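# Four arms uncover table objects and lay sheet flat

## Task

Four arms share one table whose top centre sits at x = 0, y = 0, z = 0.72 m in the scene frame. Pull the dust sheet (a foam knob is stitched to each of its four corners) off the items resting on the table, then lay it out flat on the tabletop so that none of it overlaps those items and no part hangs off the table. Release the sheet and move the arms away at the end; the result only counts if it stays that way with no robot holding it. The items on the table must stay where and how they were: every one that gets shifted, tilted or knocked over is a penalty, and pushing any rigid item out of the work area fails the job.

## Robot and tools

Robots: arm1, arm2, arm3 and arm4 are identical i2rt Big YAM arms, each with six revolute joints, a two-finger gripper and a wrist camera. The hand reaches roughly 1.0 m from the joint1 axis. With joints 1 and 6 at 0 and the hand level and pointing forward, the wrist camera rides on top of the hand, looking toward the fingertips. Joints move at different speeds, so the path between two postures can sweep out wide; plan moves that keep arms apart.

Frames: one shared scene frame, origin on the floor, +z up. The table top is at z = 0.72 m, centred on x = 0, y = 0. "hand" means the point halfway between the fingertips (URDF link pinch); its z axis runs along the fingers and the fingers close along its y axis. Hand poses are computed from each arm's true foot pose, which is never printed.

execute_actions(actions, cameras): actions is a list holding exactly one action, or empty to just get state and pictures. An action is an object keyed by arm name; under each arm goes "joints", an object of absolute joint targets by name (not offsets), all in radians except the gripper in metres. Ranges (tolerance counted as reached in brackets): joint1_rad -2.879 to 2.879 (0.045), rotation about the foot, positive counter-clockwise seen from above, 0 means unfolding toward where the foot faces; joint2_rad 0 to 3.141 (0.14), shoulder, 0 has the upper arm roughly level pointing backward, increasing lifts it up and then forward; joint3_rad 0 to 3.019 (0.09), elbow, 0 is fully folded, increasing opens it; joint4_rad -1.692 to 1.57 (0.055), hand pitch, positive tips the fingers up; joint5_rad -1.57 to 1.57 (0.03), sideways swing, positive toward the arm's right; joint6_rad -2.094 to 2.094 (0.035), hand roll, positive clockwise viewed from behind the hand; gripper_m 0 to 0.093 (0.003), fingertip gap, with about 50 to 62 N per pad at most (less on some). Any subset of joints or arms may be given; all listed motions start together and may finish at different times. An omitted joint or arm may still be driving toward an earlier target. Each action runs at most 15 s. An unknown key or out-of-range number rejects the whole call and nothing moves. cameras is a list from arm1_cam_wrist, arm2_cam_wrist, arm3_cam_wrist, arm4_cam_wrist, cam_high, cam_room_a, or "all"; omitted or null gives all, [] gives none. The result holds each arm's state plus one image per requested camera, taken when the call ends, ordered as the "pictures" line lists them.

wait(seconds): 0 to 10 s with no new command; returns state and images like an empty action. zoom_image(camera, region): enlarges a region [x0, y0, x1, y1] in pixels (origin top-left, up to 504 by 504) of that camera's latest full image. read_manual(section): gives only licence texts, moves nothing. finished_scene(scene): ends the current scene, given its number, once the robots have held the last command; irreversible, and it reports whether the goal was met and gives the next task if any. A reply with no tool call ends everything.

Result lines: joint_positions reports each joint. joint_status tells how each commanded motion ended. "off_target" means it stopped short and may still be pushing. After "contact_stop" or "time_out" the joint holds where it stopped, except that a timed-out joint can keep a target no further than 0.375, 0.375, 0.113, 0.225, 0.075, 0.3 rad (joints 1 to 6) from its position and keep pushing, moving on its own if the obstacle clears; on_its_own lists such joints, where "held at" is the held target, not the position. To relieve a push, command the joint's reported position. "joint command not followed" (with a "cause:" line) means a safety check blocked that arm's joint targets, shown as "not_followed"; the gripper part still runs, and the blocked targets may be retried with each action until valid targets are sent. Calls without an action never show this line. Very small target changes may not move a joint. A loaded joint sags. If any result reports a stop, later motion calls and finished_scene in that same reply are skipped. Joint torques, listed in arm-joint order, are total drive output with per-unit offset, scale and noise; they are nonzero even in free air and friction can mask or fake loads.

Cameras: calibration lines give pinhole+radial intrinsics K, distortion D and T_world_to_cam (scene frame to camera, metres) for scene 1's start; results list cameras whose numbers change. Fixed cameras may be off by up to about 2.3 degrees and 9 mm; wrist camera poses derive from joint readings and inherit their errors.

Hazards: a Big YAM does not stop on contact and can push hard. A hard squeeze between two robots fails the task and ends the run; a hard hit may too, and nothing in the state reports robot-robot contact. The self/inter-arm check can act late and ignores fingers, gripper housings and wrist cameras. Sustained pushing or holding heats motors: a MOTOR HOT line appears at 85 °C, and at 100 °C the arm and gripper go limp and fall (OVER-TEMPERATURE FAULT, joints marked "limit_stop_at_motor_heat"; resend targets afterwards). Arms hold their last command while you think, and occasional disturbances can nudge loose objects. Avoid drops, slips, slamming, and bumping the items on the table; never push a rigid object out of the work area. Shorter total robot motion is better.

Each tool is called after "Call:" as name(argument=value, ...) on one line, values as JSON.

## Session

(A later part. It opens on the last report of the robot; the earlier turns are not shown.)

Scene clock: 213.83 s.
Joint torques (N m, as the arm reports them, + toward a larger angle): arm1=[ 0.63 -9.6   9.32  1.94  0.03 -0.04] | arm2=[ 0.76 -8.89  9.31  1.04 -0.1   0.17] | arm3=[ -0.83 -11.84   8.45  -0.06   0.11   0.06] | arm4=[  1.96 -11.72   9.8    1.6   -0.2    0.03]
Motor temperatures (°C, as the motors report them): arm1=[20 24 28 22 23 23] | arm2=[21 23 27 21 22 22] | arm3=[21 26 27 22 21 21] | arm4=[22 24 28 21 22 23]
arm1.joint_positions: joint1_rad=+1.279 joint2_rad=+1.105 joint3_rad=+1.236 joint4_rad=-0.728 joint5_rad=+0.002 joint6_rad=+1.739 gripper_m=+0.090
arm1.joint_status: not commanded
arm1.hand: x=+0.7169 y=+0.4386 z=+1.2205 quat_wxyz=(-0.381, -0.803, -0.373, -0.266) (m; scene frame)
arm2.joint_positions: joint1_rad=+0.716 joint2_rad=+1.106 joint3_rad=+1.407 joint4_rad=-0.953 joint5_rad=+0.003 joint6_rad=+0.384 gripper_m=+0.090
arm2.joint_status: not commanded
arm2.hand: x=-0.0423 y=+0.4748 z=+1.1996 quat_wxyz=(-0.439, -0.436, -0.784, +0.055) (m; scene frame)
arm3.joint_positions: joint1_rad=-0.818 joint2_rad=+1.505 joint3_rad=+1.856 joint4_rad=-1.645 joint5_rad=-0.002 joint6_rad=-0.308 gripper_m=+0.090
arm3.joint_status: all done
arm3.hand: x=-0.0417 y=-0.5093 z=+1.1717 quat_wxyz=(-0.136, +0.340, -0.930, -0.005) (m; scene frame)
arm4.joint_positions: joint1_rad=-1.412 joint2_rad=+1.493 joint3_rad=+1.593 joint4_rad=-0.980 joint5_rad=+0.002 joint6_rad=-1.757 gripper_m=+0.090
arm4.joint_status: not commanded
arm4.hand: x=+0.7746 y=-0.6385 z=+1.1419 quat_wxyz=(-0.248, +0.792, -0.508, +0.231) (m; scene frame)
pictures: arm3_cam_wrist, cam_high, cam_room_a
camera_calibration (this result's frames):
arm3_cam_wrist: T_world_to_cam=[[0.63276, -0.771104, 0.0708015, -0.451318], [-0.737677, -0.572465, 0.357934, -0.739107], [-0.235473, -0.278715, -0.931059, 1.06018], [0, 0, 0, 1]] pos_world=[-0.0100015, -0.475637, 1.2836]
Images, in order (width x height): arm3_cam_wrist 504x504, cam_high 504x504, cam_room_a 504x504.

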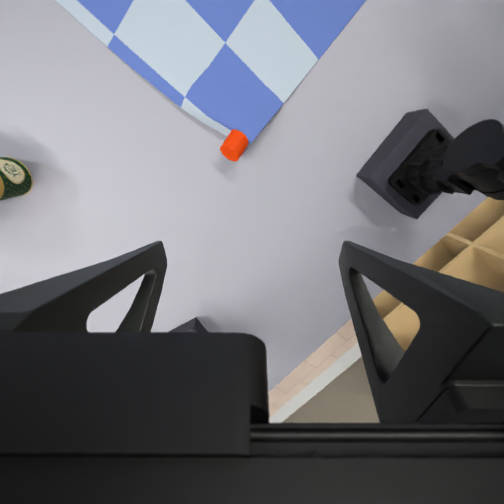

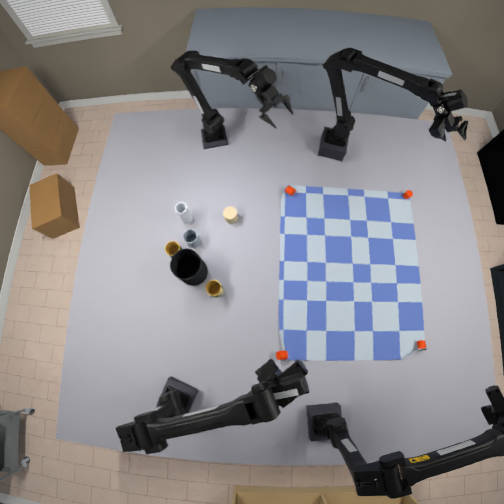

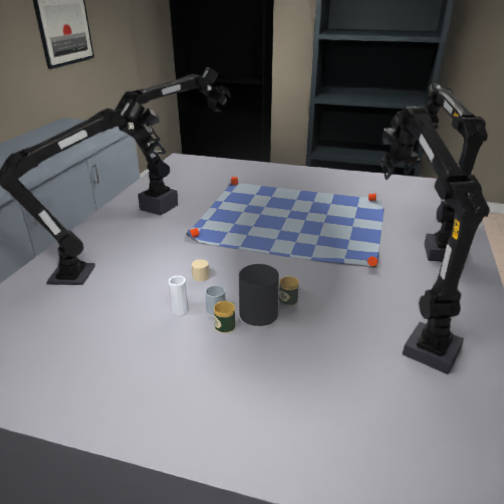

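Call:
execute_actions(actions=[{"arm4":{"joints":{"joint1_rad":-0.90,"joint2_rad":2.0,"joint3_rad":1.64,"joint4_rad":-1.034,"joint6_rad":-1.3,"gripper_m":0.02}}}], cameras=[])

Call:
execute_actions(actions=[{"arm4":{"joints":{"joint2_rad":2.15}}}], cameras=["cam_high","cam_room_a","arm1_cam_wrist"])

Call:
zoom_image(camera="cam_high", region=[360, 280, 500, 420])

Scene clock: 224.10 s.
Joint torques (N m, as the arm reports them, + toward a larger angle): arm1=[  0.26 -10.07   9.35   2.08   0.02  -0.05] | arm2=[ 0.78 -8.84  9.31  1.04 -0.1   0.16] | arm3=[ -1.21 -11.32   8.48  -0.12   0.03  -0.03] | arm4=[  0.73 -19.45   9.25   0.37  -0.11   0.07]
Motor temperatures (°C, as the motors report them): arm1=[20 24 28 22 23 23] | arm2=[21 23 27 21 22 22] | arm3=[21 26 26 22 21 21] | arm4=[22 24 28 21 22 23]
arm1.joint_positions: joint1_rad=+1.279 joint2_rad=+1.105 joint3_rad=+1.236 joint4_rad=-0.728 joint5_rad=+0.002 joint6_rad=+1.739 gripper_m=+0.090
arm1.joint_status: not commanded
arm1.hand: x=+0.7169 y=+0.4386 z=+1.2205 quat_wxyz=(-0.381, -0.803, -0.373, -0.266) (m; scene frame)
arm2.joint_positions: joint1_rad=+0.716 joint2_rad=+1.106 joint3_rad=+1.407 joint4_rad=-0.953 joint5_rad=+0.003 joint6_rad=+0.384 gripper_m=+0.090
arm2.joint_status: not commanded
arm2.hand: x=-0.0423 y=+0.4748 z=+1.1996 quat_wxyz=(-0.439, -0.436, -0.784, +0.055) (m; scene frame)
arm3.joint_positions: joint1_rad=-0.818 joint2_rad=+1.505 joint3_rad=+1.856 joint4_rad=-1.645 joint5_rad=-0.002 joint6_rad=-0.308 gripper_m=+0.090
arm3.joint_status: not commanded
arm3.hand: x=-0.0417 y=-0.5093 z=+1.1717 quat_wxyz=(-0.136, +0.340, -0.930, -0.005) (m; scene frame)
arm4.joint_positions: joint1_rad=-0.896 joint2_rad=+2.029 joint3_rad=+1.612 joint4_rad=-1.028 joint5_rad=-0.001 joint6_rad=-1.313 gripper_m=+0.020
arm4.joint_status: all done
arm4.hand: x=+0.6517 y=-0.3463 z=+0.8235 quat_wxyz=(-0.063, +0.859, -0.507, +0.015) (m; scene frame)
pictures: none
No camera images: the call's "cameras" was empty. Leave "cameras" out to get every camera's image.

Scene clock: 225.40 s.
Joint torques (N m, as the arm reports them, + toward a larger angle): arm1=[  0.61 -10.24   9.28   2.07   0.01  -0.04] | arm2=[ 0.75 -8.95  9.3   1.03 -0.1   0.17] | arm3=[ -0.46 -11.59   8.52  -0.05   0.06   0.02] | arm4=[  0.85 -19.02   8.65   0.22  -0.1    0.04]
Motor temperatures (°C, as the motors report them): arm1=[20 24 28 22 22 23] | arm2=[21 23 27 21 22 22] | arm3=[21 26 26 22 21 21] | arm4=[22 24 28 21 22 23]
arm1.joint_positions: joint1_rad=+1.279 joint2_rad=+1.105 joint3_rad=+1.236 joint4_rad=-0.728 joint5_rad=+0.002 joint6_rad=+1.739 gripper_m=+0.090
arm1.joint_status: not commanded
arm1.hand: x=+0.7169 y=+0.4386 z=+1.2205 quat_wxyz=(-0.381, -0.803, -0.373, -0.266) (m; scene frame)
arm2.joint_positions: joint1_rad=+0.716 joint2_rad=+1.106 joint3_rad=+1.407 joint4_rad=-0.953 joint5_rad=+0.003 joint6_rad=+0.384 gripper_m=+0.090
arm2.joint_status: not commanded
arm2.hand: x=-0.0423 y=+0.4748 z=+1.1996 quat_wxyz=(-0.439, -0.436, -0.784, +0.055) (m; scene frame)
arm3.joint_positions: joint1_rad=-0.818 joint2_rad=+1.505 joint3_rad=+1.856 joint4_rad=-1.645 joint5_rad=-0.002 joint6_rad=-0.308 gripper_m=+0.090
arm3.joint_status: not commanded
arm3.hand: x=-0.0417 y=-0.5093 z=+1.1717 quat_wxyz=(-0.136, +0.340, -0.930, -0.005) (m; scene frame)
arm4.joint_positions: joint1_rad=-0.896 joint2_rad=+2.167 joint3_rad=+1.612 joint4_rad=-1.028 joint5_rad=-0.001 joint6_rad=-1.313 gripper_m=+0.020
arm4.joint_status: all done
arm4.hand: x=+0.6385 y=-0.3582 z=+0.7403 quat_wxyz=(+0.003, +0.861, -0.509, -0.004) (m; scene frame)
pictures: arm1_cam_wrist, cam_high, cam_room_a
camera_calibration (this result's frames):
arm1_cam_wrist: T_world_to_cam=[[-0.393436, 0.432029, -0.811517, 1.08383], [0.0389179, 0.88974, 0.454805, -0.968611], [0.918528, 0.147354, -0.366869, -0.151222], [0, 0, 0, 1]] pos_world=[0.603017, 0.415849, 1.2646]
Images, in order (width x height): arm1_cam_wrist 504x504, cam_high 504x504, cam_room_a 504x504.

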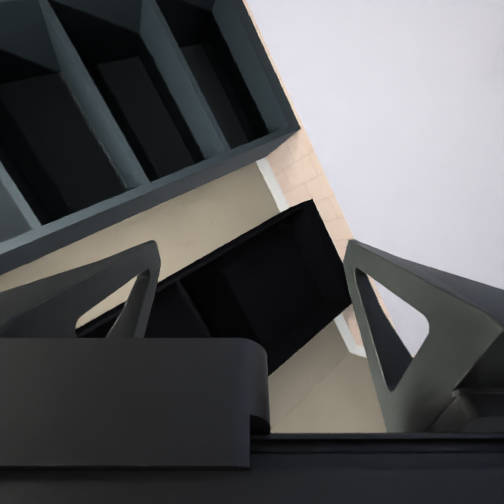

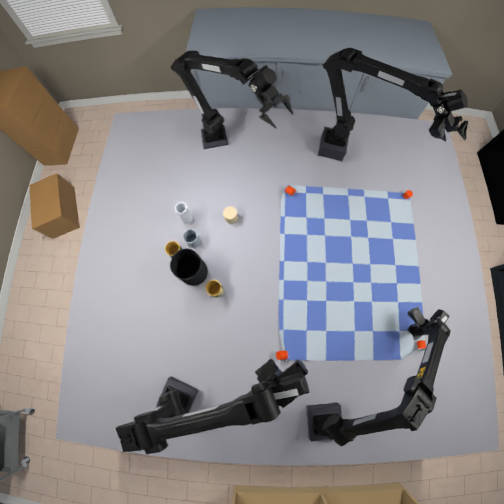

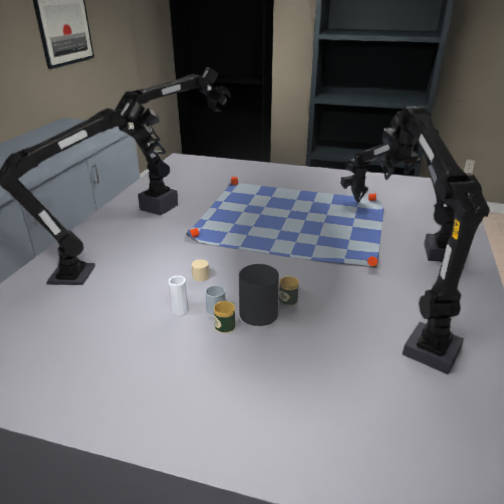

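Region (360, 280, 500, 420) of cam_high's 504x504 image, scaled by 3.600, with more detail than that image has.

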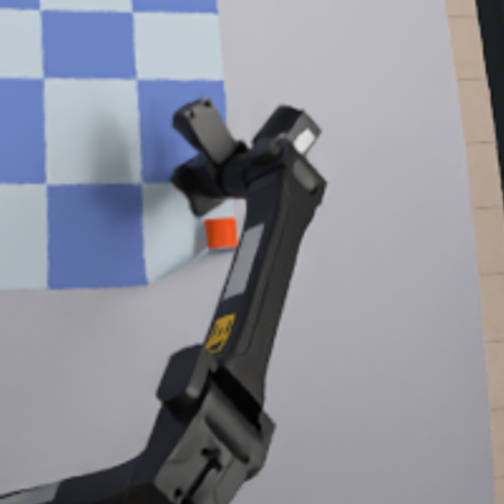

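Call:
execute_actions(actions=[{"arm4":{"joints":{"joint1_rad":-1.12}}}], cameras=["arm4_cam_wrist"])

Call:
execute_actions(actions=[{"arm4":{"joints":{"joint2_rad":1.5}}}], cameras=["cam_high","cam_room_a"])

Call:
zoom_image(camera="cam_high", region=[250, 160, 470, 380])

Scene clock: 230.77 s.
Joint torques (N m, as the arm reports them, + toward a larger angle): arm1=[ 0.5  -9.76  9.28  1.9   0.02  0.  ] | arm2=[ 0.75 -8.85  9.3   1.03 -0.11  0.17] | arm3=[ -0.1  -11.19   8.29  -0.14   0.06  -0.06] | arm4=[  2.37 -18.62   8.55   0.1   -0.06   0.01]
Motor temperatures (°C, as the motors report them): arm1=[20 24 29 22 22 23] | arm2=[21 23 27 21 22 22] | arm3=[21 26 26 22 21 21] | arm4=[22 24 28 21 22 23]
arm1.joint_positions: joint1_rad=+1.279 joint2_rad=+1.105 joint3_rad=+1.236 joint4_rad=-0.728 joint5_rad=+0.002 joint6_rad=+1.739 gripper_m=+0.090
arm1.joint_status: not commanded
arm1.hand: x=+0.7169 y=+0.4386 z=+1.2205 quat_wxyz=(-0.381, -0.803, -0.373, -0.266) (m; scene frame)
arm2.joint_positions: joint1_rad=+0.716 joint2_rad=+1.106 joint3_rad=+1.407 joint4_rad=-0.953 joint5_rad=+0.003 joint6_rad=+0.384 gripper_m=+0.090
arm2.joint_status: not commanded
arm2.hand: x=-0.0423 y=+0.4748 z=+1.1996 quat_wxyz=(-0.439, -0.436, -0.784, +0.055) (m; scene frame)
arm3.joint_positions: joint1_rad=-0.818 joint2_rad=+1.505 joint3_rad=+1.856 joint4_rad=-1.645 joint5_rad=-0.002 joint6_rad=-0.308 gripper_m=+0.090
arm3.joint_status: not commanded
arm3.hand: x=-0.0417 y=-0.5093 z=+1.1717 quat_wxyz=(-0.136, +0.340, -0.930, -0.005) (m; scene frame)
arm4.joint_positions: joint1_rad=-1.131 joint2_rad=+2.158 joint3_rad=+1.614 joint4_rad=-1.028 joint5_rad=-0.002 joint6_rad=-1.310 gripper_m=+0.020
arm4.joint_status: all done
arm4.hand: x=+0.7264 y=-0.4720 z=+0.7453 quat_wxyz=(-0.001, +0.795, -0.607, -0.003) (m; scene frame)
pictures: arm4_cam_wrist
camera_calibration (this result's frames):
arm4_cam_wrist: T_world_to_cam=[[0.96316, 0.268007, -0.0222631, -0.561765], [0.230465, -0.779899, 0.581931, -0.965254], [0.138599, -0.565623, -0.812933, 0.365047], [0, 0, 0, 1]] pos_world=[0.712931, -0.395764, 0.845964]
Images, in order (width x height): arm4_cam_wrist 504x504.

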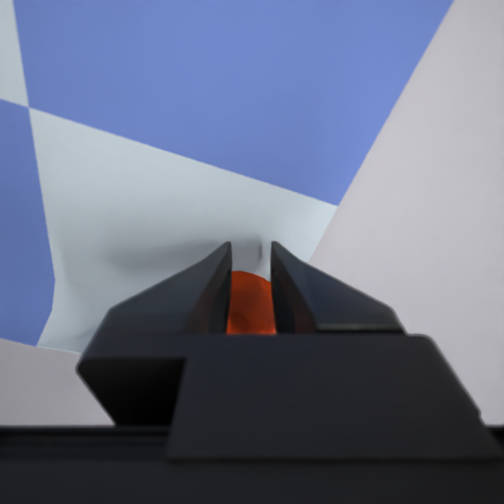

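Scene clock: 232.50 s.
Joint torques (N m, as the arm reports them, + toward a larger angle): arm1=[  0.35 -10.18   9.3    1.96   0.07  -0.03] | arm2=[ 0.74 -8.89  9.3   1.03 -0.1   0.17] | arm3=[ -0.09 -10.97   8.46   0.09   0.13   0.03] | arm4=[  2.15 -12.41   9.62   1.08  -0.05   0.1 ]
Motor temperatures (°C, as the motors report them): arm1=[20 24 29 22 22 23] | arm2=[21 23 27 21 22 22] | arm3=[21 26 26 22 21 21] | arm4=[22 24 28 21 22 23]
arm1.joint_positions: joint1_rad=+1.279 joint2_rad=+1.105 joint3_rad=+1.236 joint4_rad=-0.728 joint5_rad=+0.002 joint6_rad=+1.739 gripper_m=+0.090
arm1.joint_status: not commanded
arm1.hand: x=+0.7169 y=+0.4386 z=+1.2205 quat_wxyz=(-0.381, -0.803, -0.373, -0.266) (m; scene frame)
arm2.joint_positions: joint1_rad=+0.716 joint2_rad=+1.106 joint3_rad=+1.407 joint4_rad=-0.953 joint5_rad=+0.003 joint6_rad=+0.384 gripper_m=+0.090
arm2.joint_status: not commanded
arm2.hand: x=-0.0423 y=+0.4748 z=+1.1996 quat_wxyz=(-0.439, -0.436, -0.784, +0.055) (m; scene frame)
arm3.joint_positions: joint1_rad=-0.818 joint2_rad=+1.505 joint3_rad=+1.856 joint4_rad=-1.645 joint5_rad=-0.002 joint6_rad=-0.308 gripper_m=+0.090
arm3.joint_status: not commanded
arm3.hand: x=-0.0417 y=-0.5093 z=+1.1717 quat_wxyz=(-0.136, +0.340, -0.930, -0.005) (m; scene frame)
arm4.joint_positions: joint1_rad=-1.131 joint2_rad=+1.504 joint3_rad=+1.623 joint4_rad=-1.028 joint5_rad=-0.002 joint6_rad=-1.310 gripper_m=+0.020
arm4.joint_status: all done
arm4.hand: x=+0.7098 y=-0.4843 z=+1.1456 quat_wxyz=(-0.303, +0.751, -0.574, +0.121) (m; scene frame)
pictures: cam_high, cam_room_a
Images, in order (width x height): cam_high 504x504, cam_room_a 504x504.

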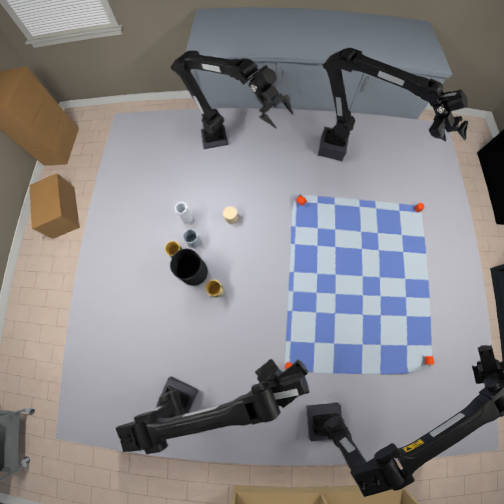

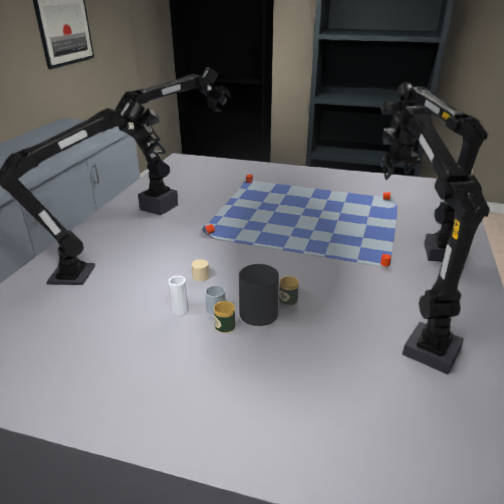

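Region (250, 160, 470, 380) of cam_high's 504x504 image, scaled by 2.291, with more detail than that image has.

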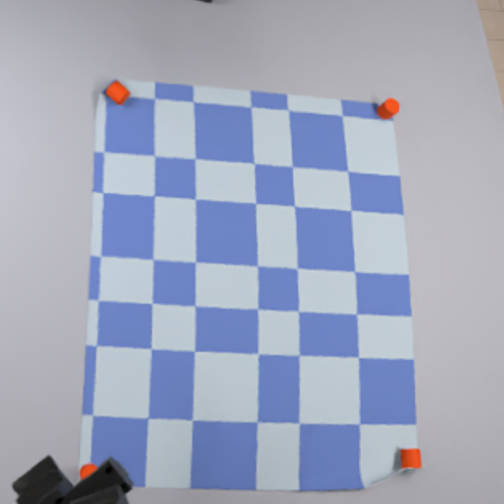

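The whole sheet slid, so it was already taut. That's good enough.

Call:
finished_scene(scene=1)

The scene is finished: the task was done.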